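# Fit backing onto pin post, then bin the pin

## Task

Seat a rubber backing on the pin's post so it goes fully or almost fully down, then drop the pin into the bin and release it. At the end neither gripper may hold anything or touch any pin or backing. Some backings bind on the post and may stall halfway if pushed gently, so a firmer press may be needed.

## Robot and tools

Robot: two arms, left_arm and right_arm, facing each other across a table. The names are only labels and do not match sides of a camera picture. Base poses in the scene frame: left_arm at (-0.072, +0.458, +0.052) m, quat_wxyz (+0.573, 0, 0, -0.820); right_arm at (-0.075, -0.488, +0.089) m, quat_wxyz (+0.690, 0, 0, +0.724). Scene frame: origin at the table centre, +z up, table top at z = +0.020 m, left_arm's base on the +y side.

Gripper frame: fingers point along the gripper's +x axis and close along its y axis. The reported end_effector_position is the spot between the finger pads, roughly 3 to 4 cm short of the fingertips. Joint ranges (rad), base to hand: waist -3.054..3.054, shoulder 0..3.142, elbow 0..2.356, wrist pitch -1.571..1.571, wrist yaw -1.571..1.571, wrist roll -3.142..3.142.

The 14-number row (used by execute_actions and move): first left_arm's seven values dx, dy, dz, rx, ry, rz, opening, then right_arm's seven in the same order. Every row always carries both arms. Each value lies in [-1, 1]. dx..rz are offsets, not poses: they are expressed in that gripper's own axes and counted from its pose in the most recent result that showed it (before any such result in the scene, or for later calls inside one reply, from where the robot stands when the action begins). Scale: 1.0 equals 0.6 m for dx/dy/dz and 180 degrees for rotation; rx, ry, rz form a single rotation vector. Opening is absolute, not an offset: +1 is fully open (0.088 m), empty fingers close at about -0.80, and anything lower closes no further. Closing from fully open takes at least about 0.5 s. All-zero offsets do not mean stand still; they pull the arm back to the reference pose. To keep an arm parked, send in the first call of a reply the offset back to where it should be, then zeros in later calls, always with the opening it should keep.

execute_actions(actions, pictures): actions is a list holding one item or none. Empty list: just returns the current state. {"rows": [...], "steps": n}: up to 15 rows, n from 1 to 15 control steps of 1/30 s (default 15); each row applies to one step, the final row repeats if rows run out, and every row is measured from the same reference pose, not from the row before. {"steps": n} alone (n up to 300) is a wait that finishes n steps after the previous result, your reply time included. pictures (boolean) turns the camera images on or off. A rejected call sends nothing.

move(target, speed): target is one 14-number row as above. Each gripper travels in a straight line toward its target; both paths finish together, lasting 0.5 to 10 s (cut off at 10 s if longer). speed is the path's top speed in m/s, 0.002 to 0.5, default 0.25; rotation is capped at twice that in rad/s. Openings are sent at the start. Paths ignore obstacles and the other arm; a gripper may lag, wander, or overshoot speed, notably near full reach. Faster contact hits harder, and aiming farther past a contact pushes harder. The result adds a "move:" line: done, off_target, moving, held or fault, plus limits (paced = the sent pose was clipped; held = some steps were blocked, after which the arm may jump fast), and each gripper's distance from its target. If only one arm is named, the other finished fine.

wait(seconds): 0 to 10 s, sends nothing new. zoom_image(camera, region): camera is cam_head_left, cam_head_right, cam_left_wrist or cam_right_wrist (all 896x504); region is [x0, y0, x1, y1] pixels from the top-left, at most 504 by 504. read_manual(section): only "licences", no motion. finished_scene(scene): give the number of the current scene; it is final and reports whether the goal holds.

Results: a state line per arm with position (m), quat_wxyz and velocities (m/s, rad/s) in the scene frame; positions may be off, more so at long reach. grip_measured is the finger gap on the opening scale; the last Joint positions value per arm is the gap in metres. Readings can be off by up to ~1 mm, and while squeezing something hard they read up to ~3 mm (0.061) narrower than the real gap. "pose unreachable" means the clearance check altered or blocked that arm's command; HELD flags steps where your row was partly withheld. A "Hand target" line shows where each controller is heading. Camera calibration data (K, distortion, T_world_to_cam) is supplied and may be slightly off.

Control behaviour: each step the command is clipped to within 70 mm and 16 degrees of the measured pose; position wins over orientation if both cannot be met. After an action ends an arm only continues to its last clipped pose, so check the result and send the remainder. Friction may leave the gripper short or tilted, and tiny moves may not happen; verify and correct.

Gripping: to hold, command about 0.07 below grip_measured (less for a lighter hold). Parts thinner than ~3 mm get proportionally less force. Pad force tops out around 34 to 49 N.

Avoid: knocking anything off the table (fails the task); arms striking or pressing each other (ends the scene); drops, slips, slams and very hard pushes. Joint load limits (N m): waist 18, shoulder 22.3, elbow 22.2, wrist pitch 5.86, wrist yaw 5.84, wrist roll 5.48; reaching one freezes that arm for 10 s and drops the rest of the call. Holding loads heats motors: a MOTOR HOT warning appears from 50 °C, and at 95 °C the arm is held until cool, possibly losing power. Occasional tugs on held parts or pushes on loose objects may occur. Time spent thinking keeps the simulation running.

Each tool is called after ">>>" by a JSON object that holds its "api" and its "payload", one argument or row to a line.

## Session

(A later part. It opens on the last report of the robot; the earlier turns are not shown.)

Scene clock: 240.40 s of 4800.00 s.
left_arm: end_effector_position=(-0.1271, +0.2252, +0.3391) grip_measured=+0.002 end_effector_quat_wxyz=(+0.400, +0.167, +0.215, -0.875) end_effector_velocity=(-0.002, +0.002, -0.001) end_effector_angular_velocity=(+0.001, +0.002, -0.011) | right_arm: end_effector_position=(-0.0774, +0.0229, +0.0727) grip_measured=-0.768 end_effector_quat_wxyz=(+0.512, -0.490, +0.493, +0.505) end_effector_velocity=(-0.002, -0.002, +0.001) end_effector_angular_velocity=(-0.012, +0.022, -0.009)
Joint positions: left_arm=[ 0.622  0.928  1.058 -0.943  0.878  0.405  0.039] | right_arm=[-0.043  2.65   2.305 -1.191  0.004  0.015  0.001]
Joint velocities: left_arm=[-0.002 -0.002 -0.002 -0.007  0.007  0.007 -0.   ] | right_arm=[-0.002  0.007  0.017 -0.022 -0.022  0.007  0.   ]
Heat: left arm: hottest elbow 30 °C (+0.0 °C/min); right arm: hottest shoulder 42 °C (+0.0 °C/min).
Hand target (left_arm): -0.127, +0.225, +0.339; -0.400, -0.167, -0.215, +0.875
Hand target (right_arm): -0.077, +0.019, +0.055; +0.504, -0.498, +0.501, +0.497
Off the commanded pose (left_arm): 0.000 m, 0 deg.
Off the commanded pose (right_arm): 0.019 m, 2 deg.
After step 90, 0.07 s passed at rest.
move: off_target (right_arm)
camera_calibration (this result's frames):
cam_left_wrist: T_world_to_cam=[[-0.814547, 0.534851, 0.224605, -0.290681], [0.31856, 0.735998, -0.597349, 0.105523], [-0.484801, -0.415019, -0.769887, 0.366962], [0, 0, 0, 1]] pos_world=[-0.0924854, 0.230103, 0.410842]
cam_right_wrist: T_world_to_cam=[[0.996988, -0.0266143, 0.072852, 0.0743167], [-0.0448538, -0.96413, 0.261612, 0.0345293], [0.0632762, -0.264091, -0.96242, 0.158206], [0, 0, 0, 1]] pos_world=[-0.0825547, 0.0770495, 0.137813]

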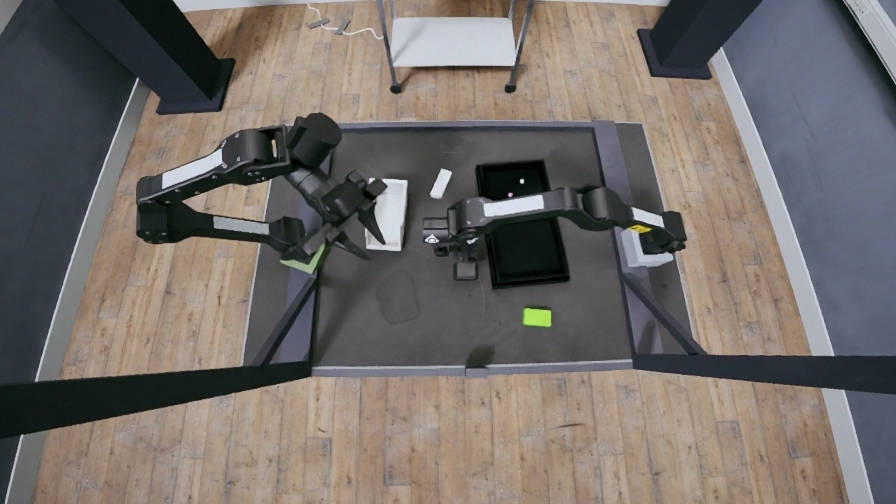

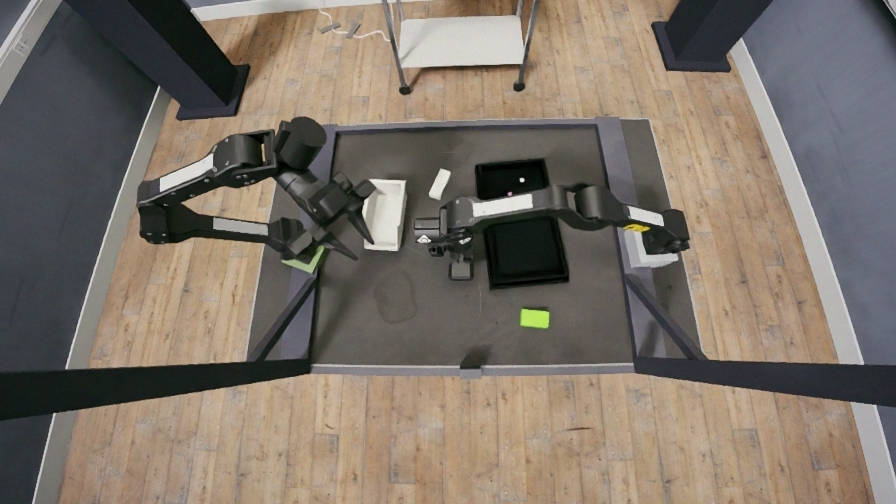

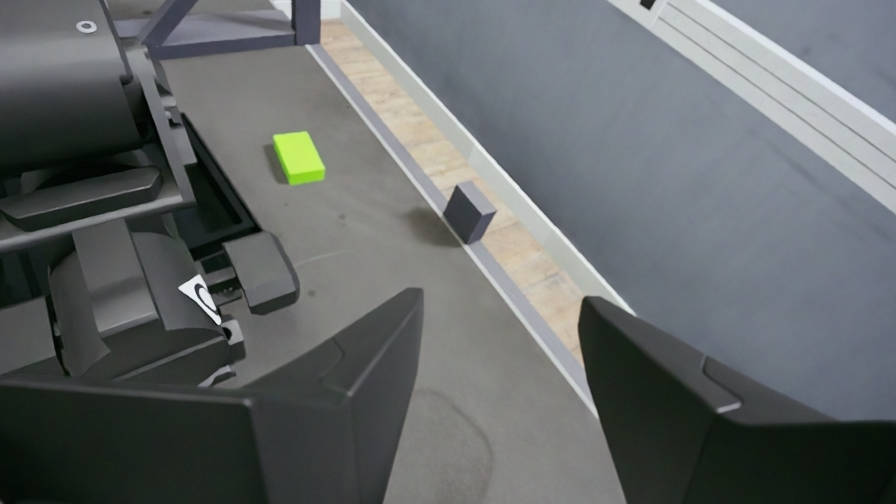

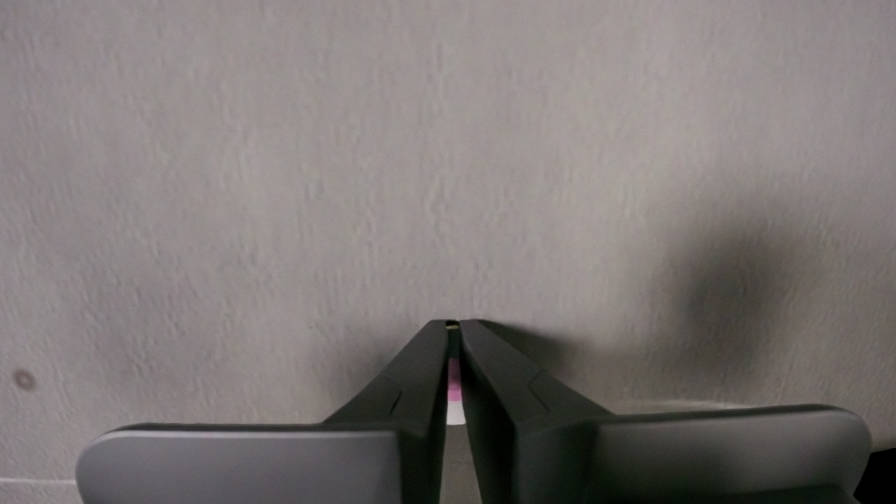

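>>> {"api": "move", "payload": {
  "target": [0,0,0,0,0,0,0,0,0,0,0,0,0,-0.45]
}}

>>> {"api": "move", "payload": {
  "target": [0,0,0,0,0,0,0,-0.08,0,-0.03,0,0,0,-0.45],
  "speed": 0.1
}}

>>> {"api": "move", "payload": {
  "target": [0,0,0,0,0,0,0,-0.08,0,-0.45,0,0,0,-0.45],
  "speed": 0.3
}}

>>> {"api": "move", "payload": {
  "target": [0.33,0.355,-0.13,-0.144,0.301,0.177,-0.5,0,0,0,0,0,0,-0.45],
  "speed": 0.3
}}

Scene clock: 247.77 s of 4800.00 s.
left_arm: end_effector_position=(-0.1271, +0.2252, +0.3391) grip_measured=+0.002 end_effector_quat_wxyz=(+0.400, +0.167, +0.215, -0.875) end_effector_velocity=(-0.002, +0.002, -0.001) end_effector_angular_velocity=(+0.010, +0.012, -0.004) | right_arm: end_effector_position=(-0.0741, +0.0232, +0.0732) grip_measured=-0.453 end_effector_quat_wxyz=(+0.515, -0.489, +0.493, +0.503) end_effector_velocity=(-0.002, -0.002, +0.000) end_effector_angular_velocity=(-0.007, +0.022, +0.006)
Joint positions: left_arm=[ 0.622  0.928  1.058 -0.943  0.878  0.405  0.039] | right_arm=[-0.049  2.651  2.307 -1.192  0.008  0.015  0.017]
Joint velocities: left_arm=[-0.002 -0.002 -0.002 -0.007  0.007 -0.007  0.   ] | right_arm=[-0.002 -0.002 -0.002 -0.007 -0.022 -0.007  0.   ]
Heat: left arm: hottest elbow 30 °C (+0.0 °C/min); right arm: hottest shoulder 42 °C (+0.0 °C/min).
Hand target (left_arm): -0.127, +0.225, +0.339; -0.400, -0.167, -0.215, +0.875
Hand target (right_arm): -0.077, +0.023, +0.073; +0.512, -0.490, +0.493, +0.505
Off the commanded pose (left_arm): 0.000 m, 0 deg.
Off the commanded pose (right_arm): 0.003 m, 0 deg.
After step 90, 3.67 s passed at rest.
move: done
camera_calibration (this result's frames):
cam_left_wrist: T_world_to_cam=[[-0.814547, 0.534851, 0.224605, -0.290681], [0.31856, 0.735998, -0.597349, 0.105523], [-0.484801, -0.415019, -0.769887, 0.366962], [0, 0, 0, 1]] pos_world=[-0.0924854, 0.230103, 0.410842]
cam_right_wrist: T_world_to_cam=[[0.996542, -0.0321569, 0.0766152, 0.0708168], [-0.0511256, -0.964169, 0.260316, 0.0345259], [0.065499, -0.263333, -0.962479, 0.158723], [0, 0, 0, 1]] pos_world=[-0.079203, 0.0773629, 0.138354]

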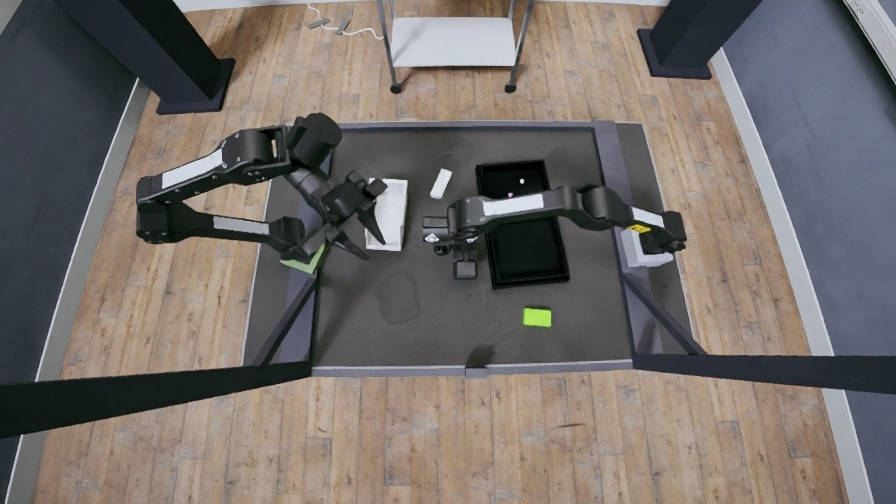

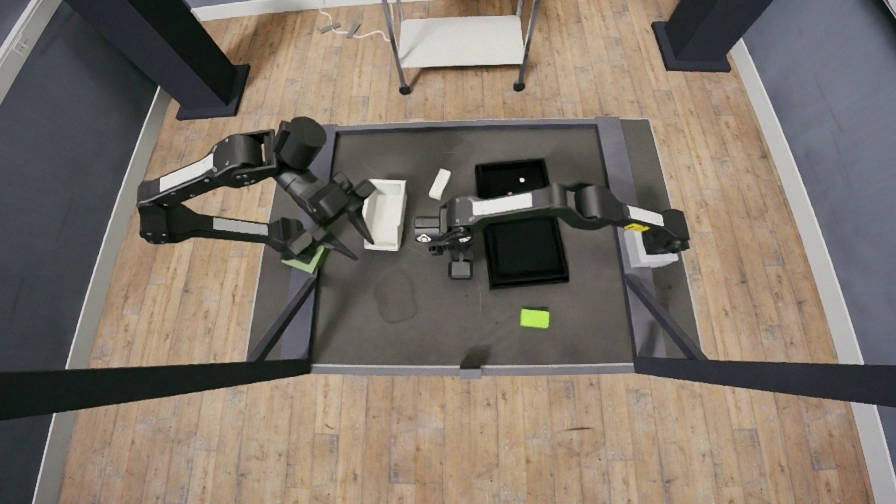

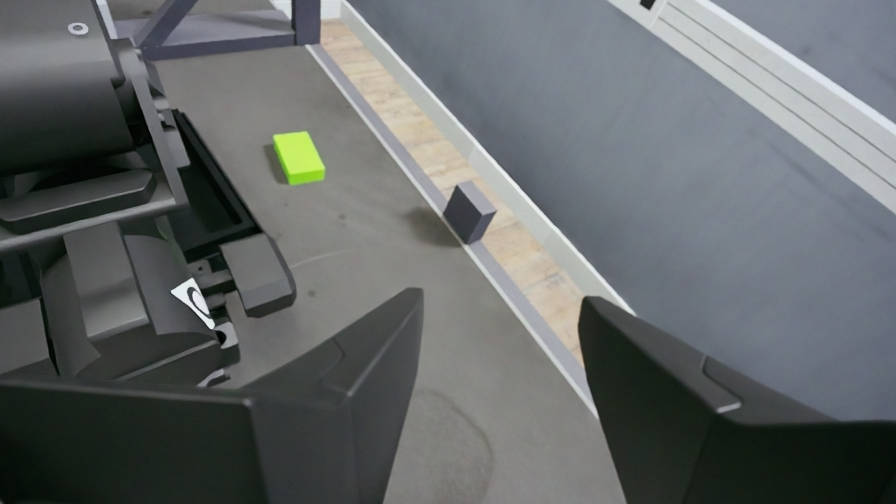

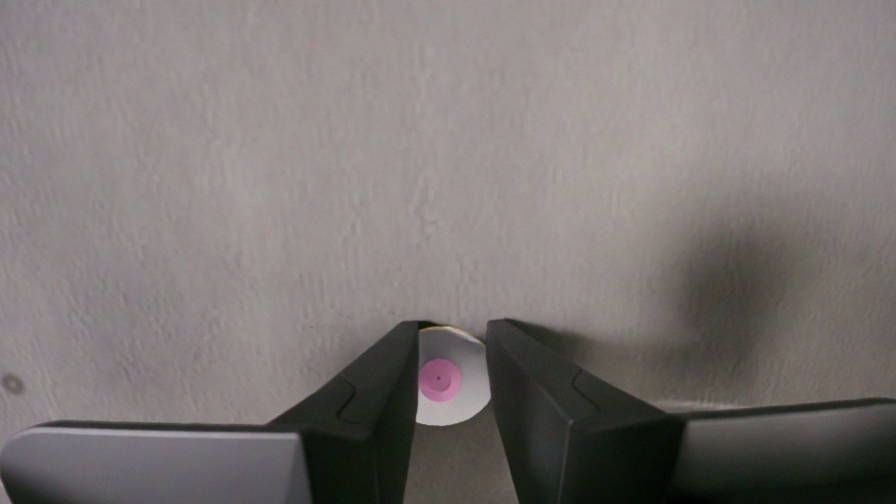

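Scene clock: 248.80 s of 4800.00 s.
left_arm: end_effector_position=(-0.1271, +0.2252, +0.3391) grip_measured=+0.002 end_effector_quat_wxyz=(+0.400, +0.167, +0.215, -0.875) end_effector_velocity=(-0.001, -0.000, +0.002) end_effector_angular_velocity=(-0.006, -0.004, +0.001) | right_arm: end_effector_position=(-0.0741, +0.0053, +0.1165) grip_measured=-0.452 end_effector_quat_wxyz=(+0.514, -0.489, +0.493, +0.503) end_effector_velocity=(+0.003, -0.002, +0.003) end_effector_angular_velocity=(-0.002, +0.008, -0.014)
Joint positions: left_arm=[ 0.622  0.928  1.058 -0.943  0.878  0.405  0.039] | right_arm=[-0.049  2.516  2.226 -1.246  0.008  0.015  0.017]
Joint velocities: left_arm=[-0.007 -0.002  0.002  0.007 -0.007 -0.007 -0.   ] | right_arm=[-0.007 -0.007 -0.002 -0.007 -0.007  0.007 -0.   ]
Heat: left arm: hottest elbow 30 °C (+0.0 °C/min); right arm: hottest shoulder 43 °C (+1.0 °C/min).
Hand target (left_arm): -0.127, +0.225, +0.339; -0.400, -0.167, -0.215, +0.875
Hand target (right_arm): -0.075, +0.003, +0.120; +0.514, -0.489, +0.493, +0.503
Off the commanded pose (left_arm): 0.000 m, 0 deg.
Off the commanded pose (right_arm): 0.004 m, 0 deg.
move: done
camera_calibration (this result's frames):
cam_left_wrist: T_world_to_cam=[[-0.814547, 0.534851, 0.224605, -0.290681], [0.31856, 0.735998, -0.597349, 0.105523], [-0.484801, -0.415019, -0.769887, 0.366962], [0, 0, 0, 1]] pos_world=[-0.0924854, 0.230103, 0.410842]
cam_right_wrist: T_world_to_cam=[[0.996542, -0.0320984, 0.0766397, 0.0669155], [-0.0511256, -0.96397, 0.261051, 0.00588632], [0.065499, -0.264067, -0.962278, 0.195737], [0, 0, 0, 1]] pos_world=[-0.0792037, 0.0595097, 0.181688]

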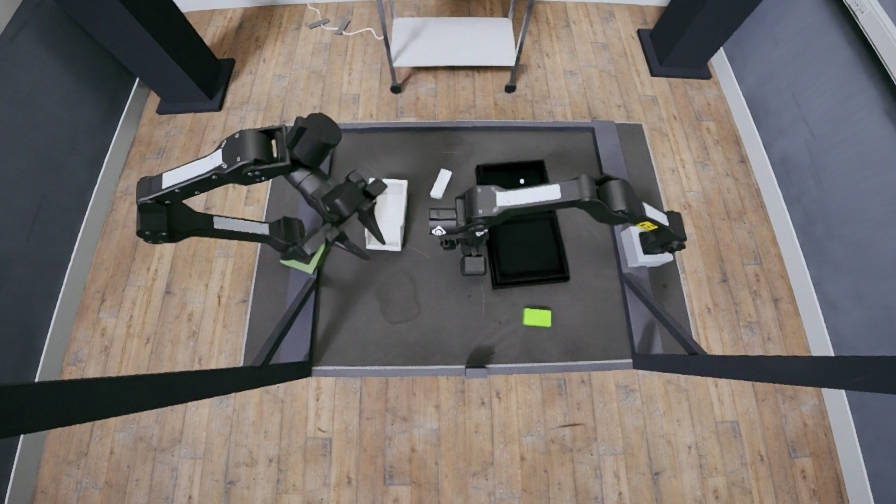

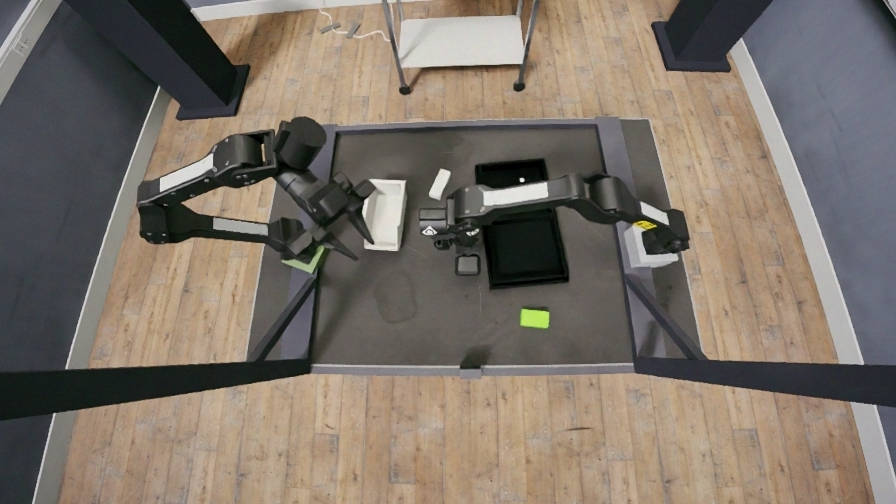

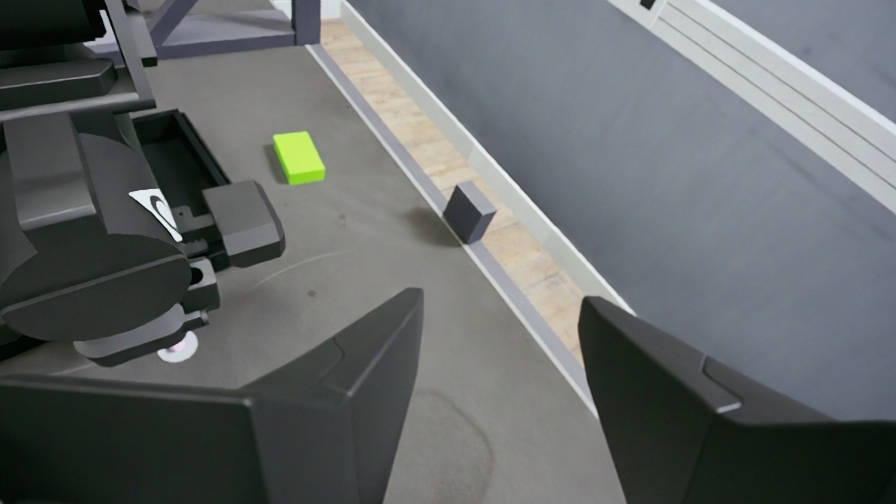

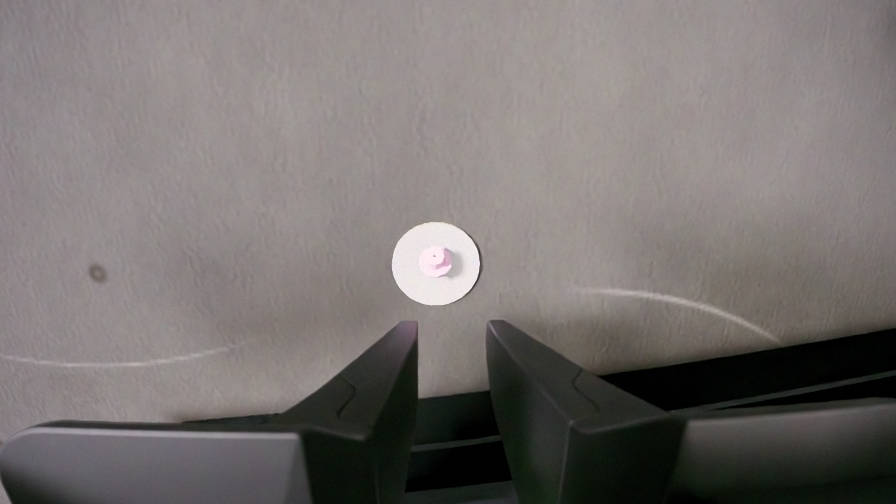

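Scene clock: 250.40 s of 4800.00 s.
left_arm: end_effector_position=(-0.1271, +0.2252, +0.3391) grip_measured=+0.002 end_effector_quat_wxyz=(+0.400, +0.167, +0.215, -0.875) end_effector_velocity=(+0.000, -0.001, +0.002) end_effector_angular_velocity=(-0.006, -0.004, +0.006) | right_arm: end_effector_position=(-0.0800, -0.2626, +0.1546) grip_measured=-0.452 end_effector_quat_wxyz=(+0.515, -0.488, +0.492, +0.504) end_effector_velocity=(+0.002, -0.005, -0.001) end_effector_angular_velocity=(-0.008, +0.007, -0.005)
Joint positions: left_arm=[ 0.622  0.928  1.058 -0.943  0.878  0.405  0.039] | right_arm=[-0.023  1.411  0.845 -0.965  0.008  0.041  0.017]
Joint velocities: left_arm=[-0.002 -0.002  0.002  0.007 -0.007 -0.007 -0.   ] | right_arm=[-0.012 -0.012 -0.012 -0.007 -0.007 -0.007 -0.   ]
Heat: left arm: hottest elbow 30 °C (+0.0 °C/min); right arm: hottest shoulder 43 °C (+1.0 °C/min).
Hand target (left_arm): -0.127, +0.225, +0.339; -0.400, -0.167, -0.215, +0.875
Hand target (right_arm): -0.080, -0.266, +0.154; +0.514, -0.489, +0.493, +0.503
Off the commanded pose (left_arm): 0.000 m, 0 deg.
Off the commanded pose (right_arm): 0.004 m, 0 deg.
move: done
camera_calibration (this result's frames):
cam_left_wrist: T_world_to_cam=[[-0.814547, 0.534851, 0.224605, -0.290681], [0.31856, 0.735998, -0.597349, 0.105523], [-0.484801, -0.415019, -0.769887, 0.366962], [0, 0, 0, 1]] pos_world=[-0.0924854, 0.230103, 0.410842]
cam_right_wrist: T_world_to_cam=[[0.996622, -0.0325005, 0.0754222, 0.0613333], [-0.050838, -0.965402, 0.255763, -0.262176], [0.0645002, -0.258734, -0.963793, 0.163499], [0, 0, 0, 1]] pos_world=[-0.0850003, -0.208809, 0.220008]

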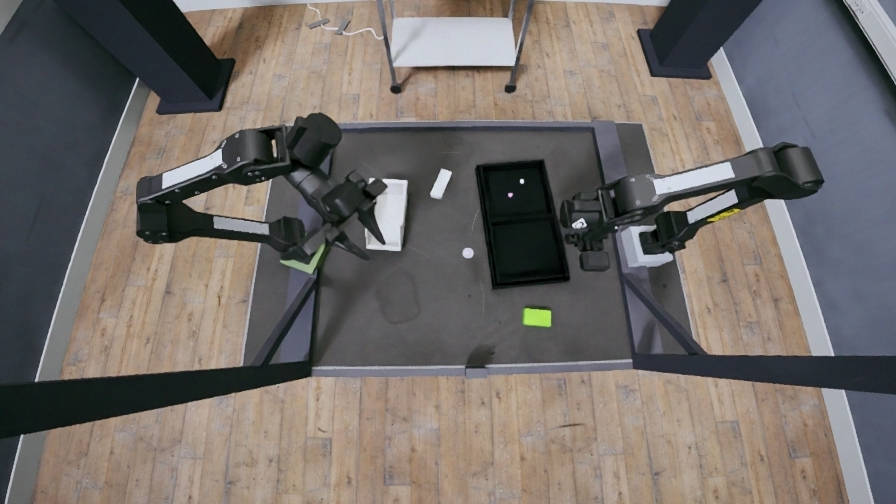

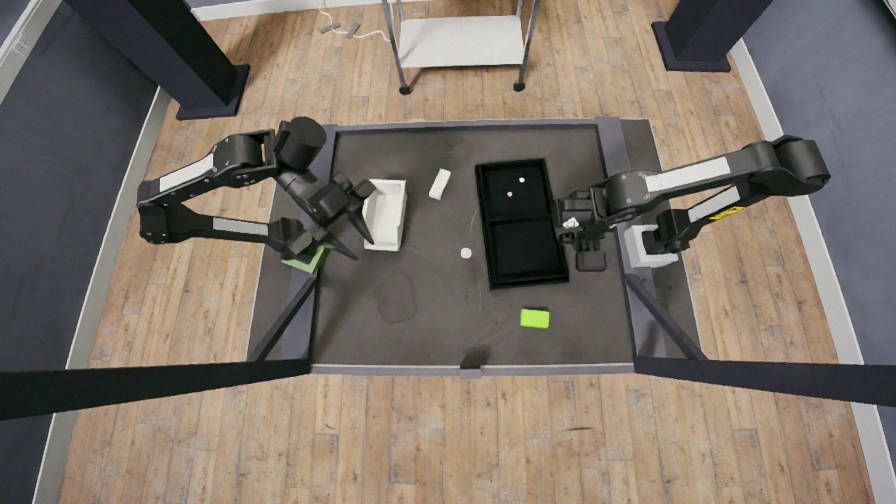

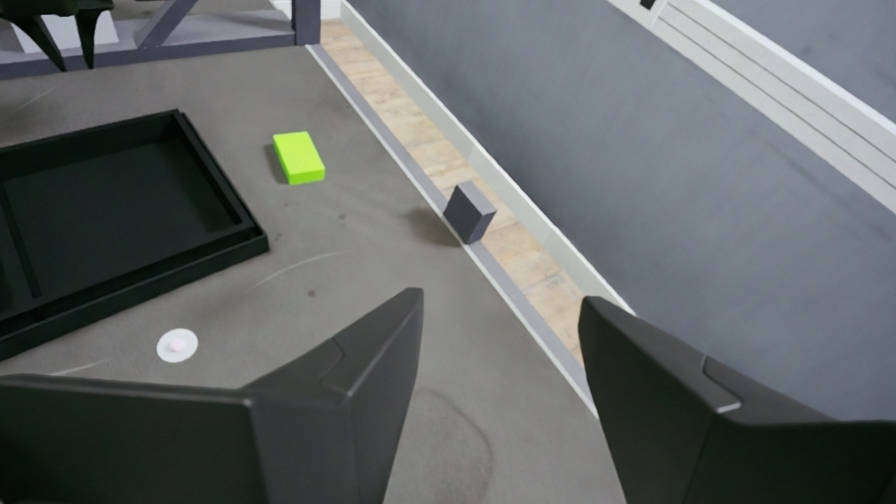

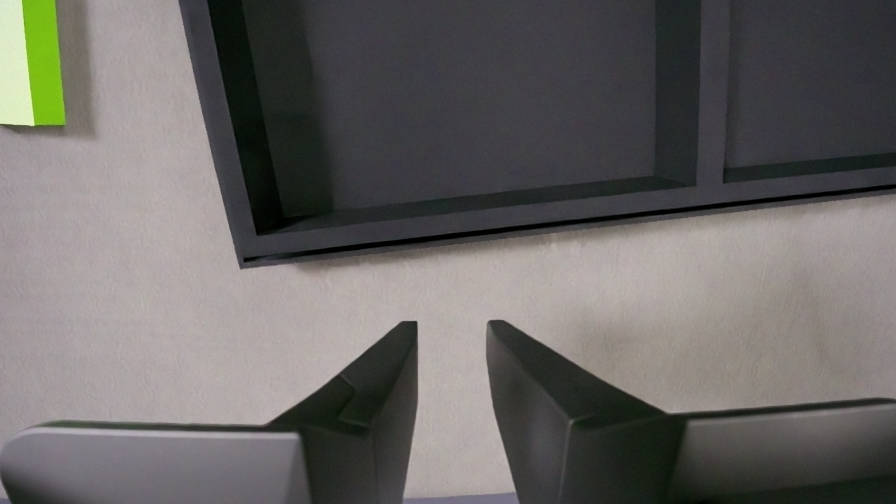

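Scene clock: 253.00 s of 4800.00 s.
left_arm: end_effector_position=(-0.0764, +0.0153, +0.1388) grip_measured=-0.498 end_effector_quat_wxyz=(+0.506, +0.499, +0.493, -0.503) end_effector_velocity=(-0.002, -0.001, -0.003) end_effector_angular_velocity=(+0.017, +0.007, -0.010) | right_arm: end_effector_position=(-0.0800, -0.2627, +0.1546) grip_measured=-0.452 end_effector_quat_wxyz=(+0.515, -0.488, +0.492, +0.504) end_effector_velocity=(+0.004, +0.001, -0.001) end_effector_angular_velocity=(+0.003, -0.022, +0.004)
Joint positions: left_arm=[ 0.338  2.255  2.002 -1.301 -0.009 -0.01   0.015] | right_arm=[-0.023  1.41   0.845 -0.965  0.008  0.041  0.017]
Joint velocities: left_arm=[-0.002  0.022  0.027 -0.022  0.007  0.007  0.   ] | right_arm=[-0.002  0.002 -0.002  0.007  0.022 -0.007 -0.   ]
Heat: left arm: hottest elbow 30 °C (+0.0 °C/min); right arm: hottest shoulder 43 °C (+1.0 °C/min).
Hand target (left_arm): -0.077, +0.013, +0.135; +0.505, +0.501, +0.495, -0.500
Hand target (right_arm): -0.080, -0.263, +0.155; +0.515, -0.488, +0.492, +0.504
Off the commanded pose (left_arm): 0.010 m, 1 deg.
Off the commanded pose (right_arm): 0.000 m, 0 deg.
move: off_target (left_arm)
camera_calibration (this result's frames):
cam_left_wrist: T_world_to_cam=[[-0.997036, -0.0150026, -0.0754616, -0.0559666], [-0.0418863, 0.928559, 0.368814, -0.0404271], [0.0645373, 0.370882, -0.926435, 0.201876], [0, 0, 0, 1]] pos_world=[-0.0705226, -0.0381729, 0.197712]
cam_right_wrist: T_world_to_cam=[[0.996622, -0.0325005, 0.0754222, 0.0613236], [-0.050838, -0.965402, 0.255763, -0.262261], [0.0645002, -0.258734, -0.963793, 0.163554], [0, 0, 0, 1]] pos_world=[-0.0849986, -0.208877, 0.220083]

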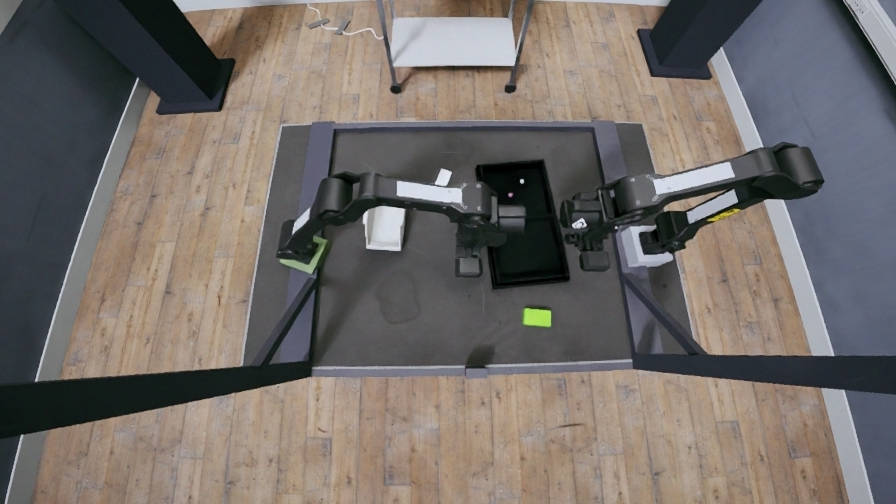

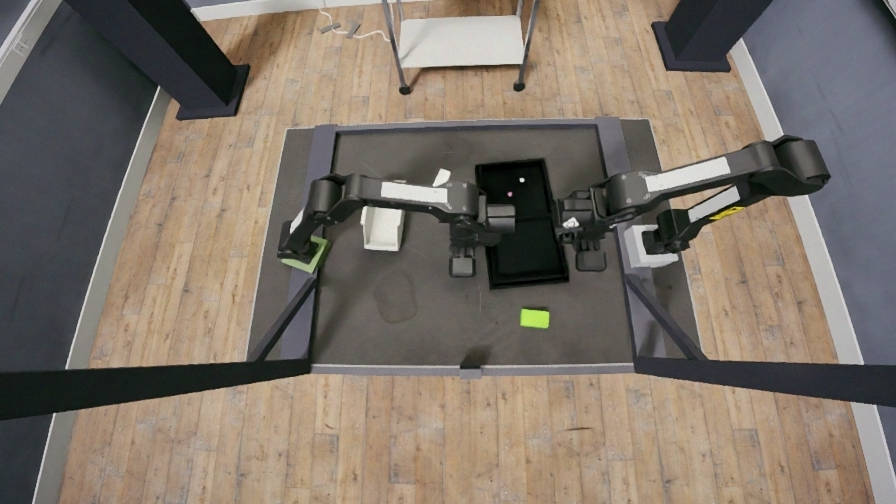

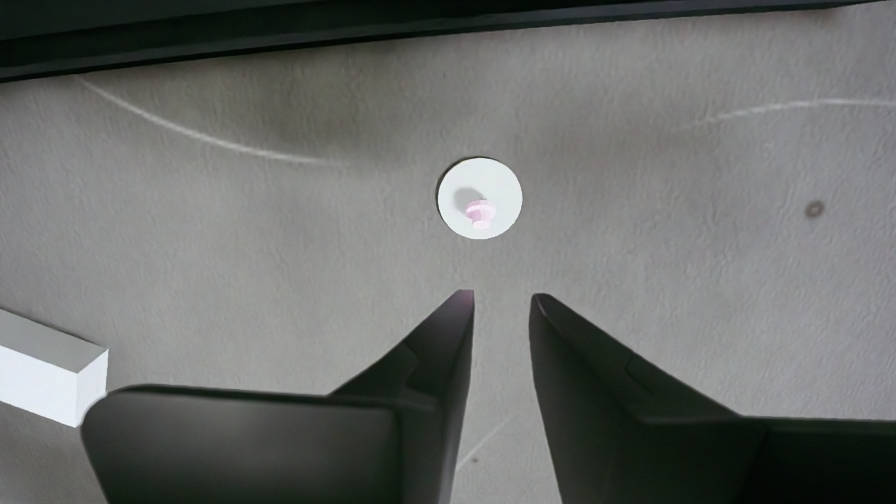

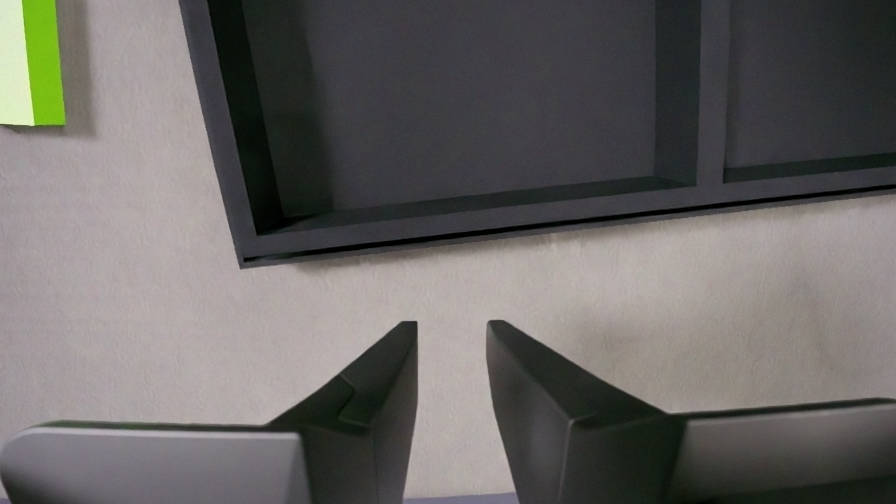

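>>> {"api": "zoom_image", "payload": {
  "camera": "cam_left_wrist",
  "region": [420,140,540,250]
}}

Region (420, 140, 540, 250) of cam_left_wrist's 896x504 image, scaled by 4.200, with more detail than that image has; it fills the top 462 rows of this view, and the rest is white.

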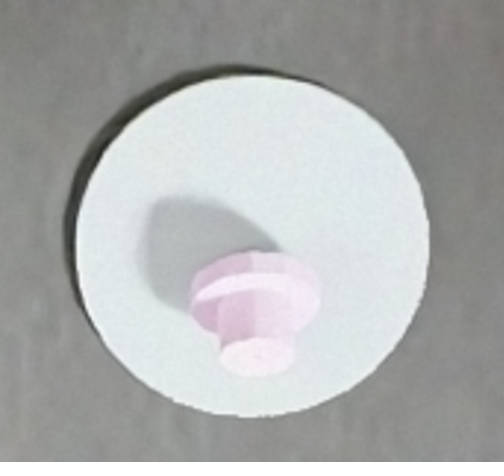

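>>> {"api": "move", "payload": {
  "target": [0.068,0.011,0.022,0,0,0,-0.5,0,0,0,0,0,0,-0.45],
  "speed": 0.06
}}

>>> {"api": "zoom_image", "payload": {
  "camera": "cam_left_wrist",
  "region": [400,200,600,380]
}}

Scene clock: 265.20 s of 4800.00 s.
left_arm: end_effector_position=(-0.0709, -0.0012, +0.1077) grip_measured=-0.498 end_effector_quat_wxyz=(+0.512, +0.493, +0.488, -0.507) end_effector_velocity=(+0.002, +0.002, +0.000) end_effector_angular_velocity=(+0.007, -0.022, +0.006) | right_arm: end_effector_position=(-0.0800, -0.2627, +0.1546) grip_measured=-0.452 end_effector_quat_wxyz=(+0.515, -0.488, +0.492, +0.504) end_effector_velocity=(-0.002, -0.001, -0.001) end_effector_angular_velocity=(+0.002, +0.022, -0.014)
Joint positions: left_arm=[ 0.35   2.319  1.987 -1.2   -0.009 -0.     0.015] | right_arm=[-0.023  1.41   0.845 -0.965  0.008  0.041  0.017]
Joint velocities: left_arm=[-0.002 -0.002 -0.002 -0.007 -0.022 -0.007  0.   ] | right_arm=[-0.007 -0.002 -0.007  0.007 -0.022  0.007 -0.   ]
Heat: left arm: hottest elbow 30 °C (+0.0 °C/min); right arm: hottest shoulder 39 °C (-1.0 °C/min).
Hand target (left_arm): -0.070, +0.001, +0.098; +0.505, +0.499, +0.493, -0.503
Hand target (right_arm): -0.080, -0.263, +0.155; +0.515, -0.488, +0.492, +0.504
Off the commanded pose (left_arm): 0.010 m, 1 deg.
Off the commanded pose (right_arm): 0.000 m, 0 deg.
After step 90, 8.10 s passed at rest.
move: off_target (left_arm)
camera_calibration (this result's frames):
cam_left_wrist: T_world_to_cam=[[-0.996959, -0.0189346, -0.0755874, -0.0531182], [-0.0442111, 0.936229, 0.348597, -0.0113578], [0.0641666, 0.350879, -0.93422, 0.179714], [0, 0, 0, 1]] pos_world=[-0.0649905, -0.0534301, 0.167837]
cam_right_wrist: T_world_to_cam=[[0.996622, -0.0325005, 0.0754222, 0.0613236], [-0.050838, -0.965402, 0.255763, -0.262261], [0.0645002, -0.258734, -0.963793, 0.163554], [0, 0, 0, 1]] pos_world=[-0.0849986, -0.208877, 0.220083]

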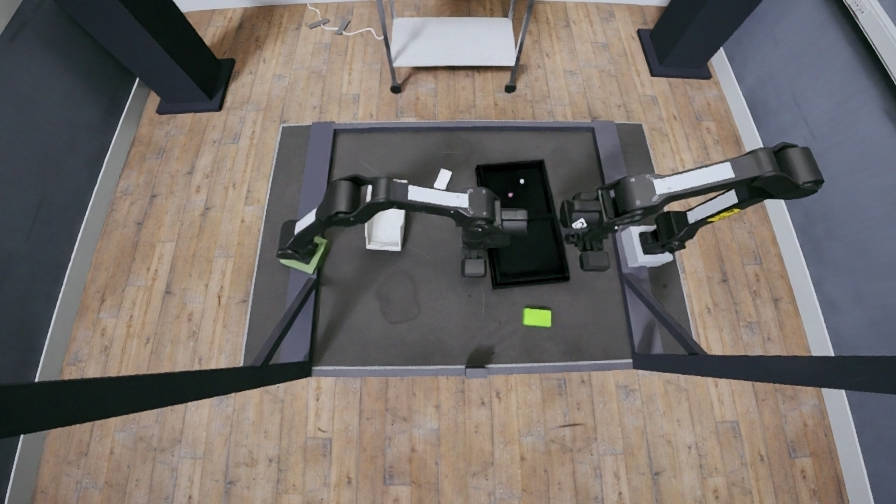

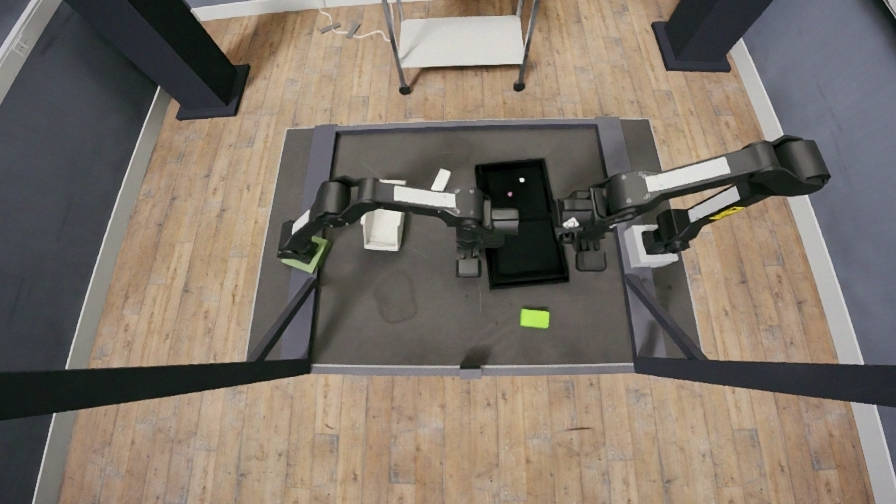

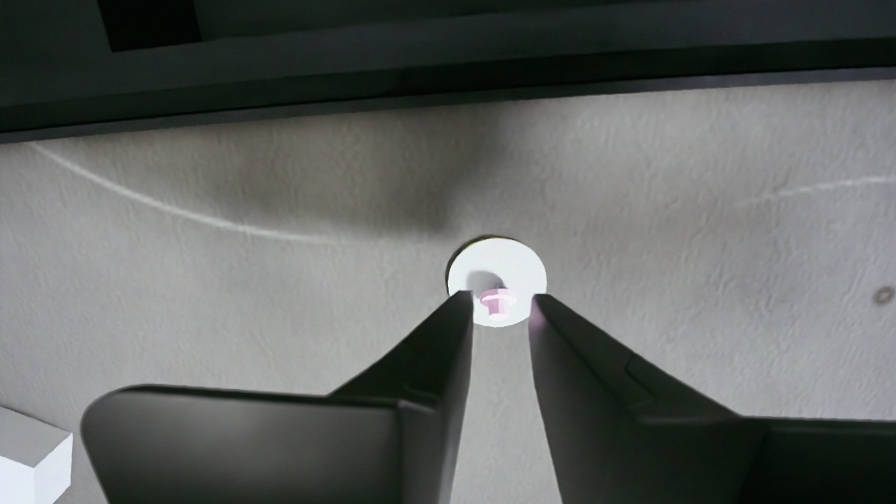

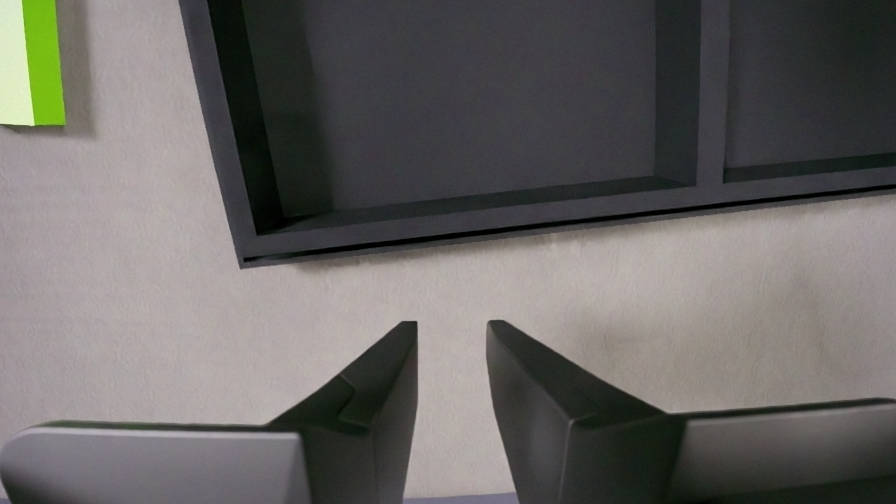

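Region (400, 200, 600, 380) of cam_left_wrist's 896x504 image, scaled by 2.520, with more detail than that image has; it fills the top 454 rows of this view, and the rest is white.

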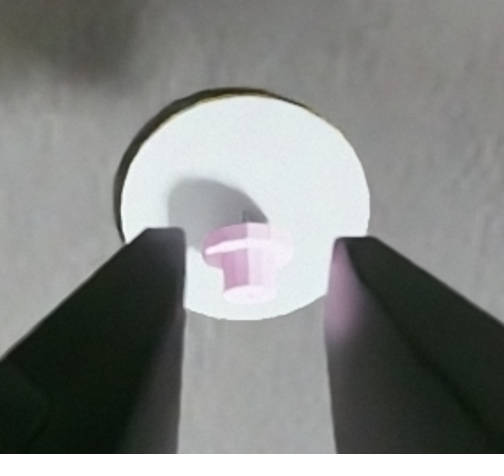

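>>> {"api": "move", "payload": {
  "target": [0.04,0,-0.011,0,0.018,0,-0.5,0,0,0,0,0,0,-0.45],
  "speed": 0.02
}}

>>> {"api": "zoom_image", "payload": {
  "camera": "cam_left_wrist",
  "region": [400,200,600,380]
}}

Scene clock: 270.67 s of 4800.00 s.
left_arm: end_effector_position=(-0.0709, +0.0011, +0.0931) grip_measured=-0.498 end_effector_quat_wxyz=(+0.504, +0.501, +0.496, -0.499) end_effector_velocity=(-0.002, +0.002, +0.000) end_effector_angular_velocity=(+0.007, +0.007, -0.010) | right_arm: end_effector_position=(-0.0800, -0.2627, +0.1546) grip_measured=-0.452 end_effector_quat_wxyz=(+0.515, -0.488, +0.492, +0.504) end_effector_velocity=(-0.003, -0.002, -0.000) end_effector_angular_velocity=(-0.008, +0.021, +0.006)
Joint positions: left_arm=[ 0.35   2.35   1.982 -1.198 -0.009 -0.     0.015] | right_arm=[-0.023  1.41   0.845 -0.965  0.008  0.041  0.017]
Joint velocities: left_arm=[-0.002 -0.002 -0.002 -0.007  0.007  0.007 -0.   ] | right_arm=[-0.002 -0.002 -0.002 -0.007 -0.022 -0.007 -0.   ]
Heat: left arm: hottest elbow 30 °C (+0.0 °C/min); right arm: hottest shoulder 38 °C (-1.0 °C/min).
Hand target (left_arm): -0.071, +0.004, +0.084; +0.498, +0.507, +0.502, -0.493
Hand target (right_arm): -0.080, -0.263, +0.155; +0.515, -0.488, +0.492, +0.504
Off the commanded pose (left_arm): 0.010 m, 1 deg.
Off the commanded pose (right_arm): 0.000 m, 0 deg.
After step 90, 0.77 s passed at rest.
move: off_target (left_arm)
camera_calibration (this result's frames):
cam_left_wrist: T_world_to_cam=[[-0.996956, -0.0164444, -0.0762106, -0.0541213], [-0.0442267, 0.924291, 0.379117, -0.0112573], [0.0642065, 0.381333, -0.922205, 0.164089], [0, 0, 0, 1]] pos_world=[-0.06499, -0.0530576, 0.151467]
cam_right_wrist: T_world_to_cam=[[0.996622, -0.0325005, 0.0754222, 0.0613236], [-0.050838, -0.965402, 0.255763, -0.262261], [0.0645002, -0.258734, -0.963793, 0.163554], [0, 0, 0, 1]] pos_world=[-0.0849986, -0.208877, 0.220083]

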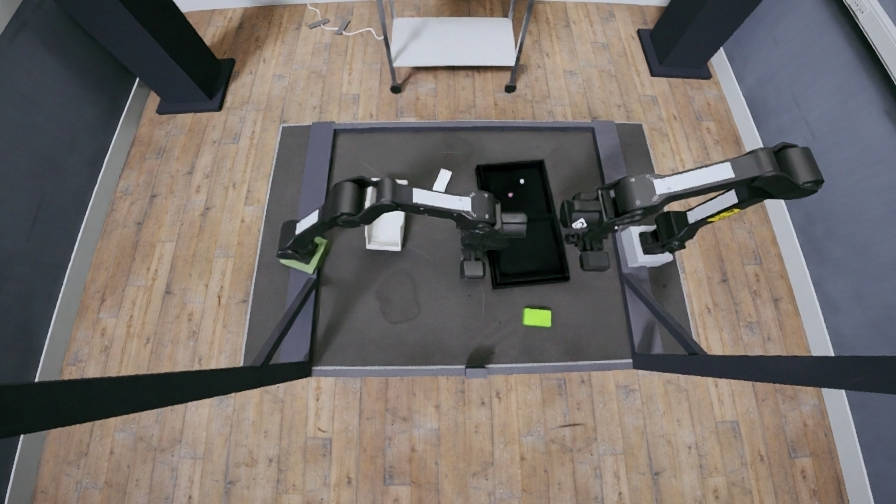

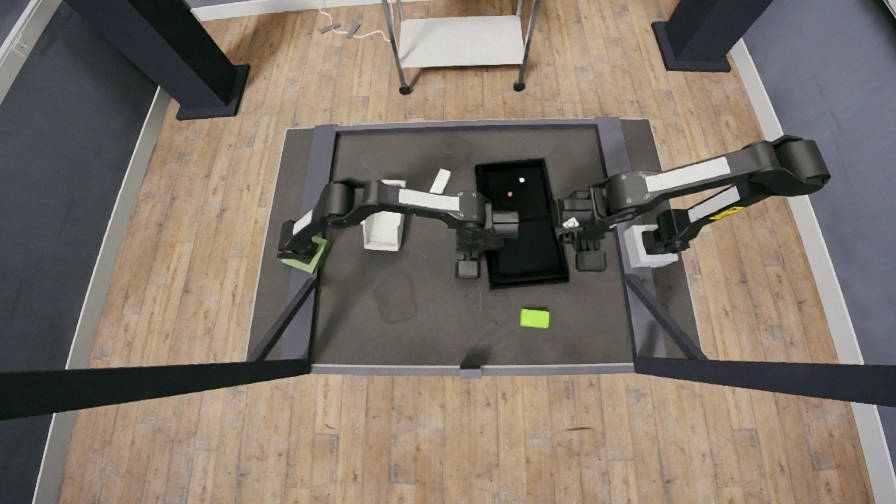

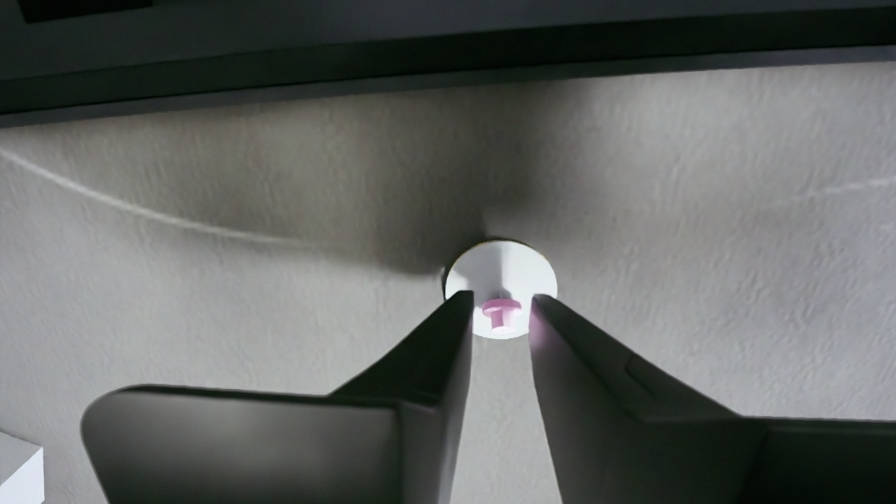

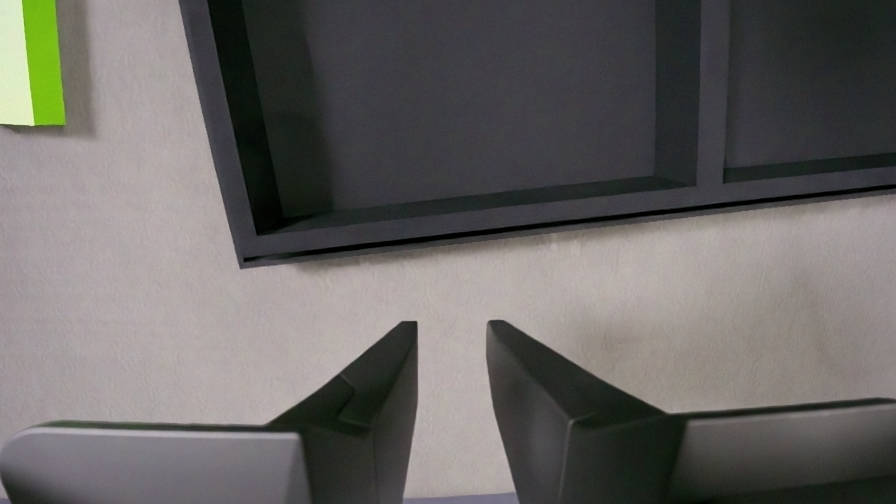

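Region (400, 200, 600, 380) of cam_left_wrist's 896x504 image, scaled by 2.520, with more detail than that image has; it fills the top 454 rows of this view, and the rest is white.

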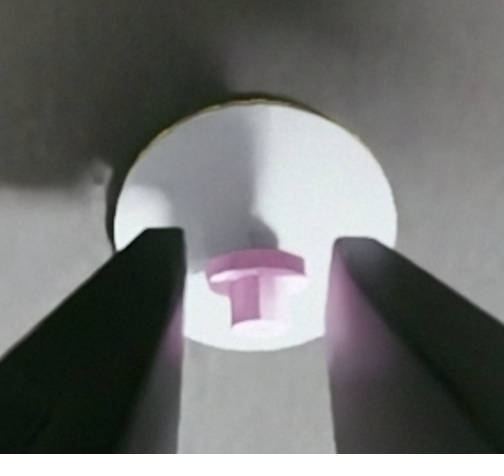

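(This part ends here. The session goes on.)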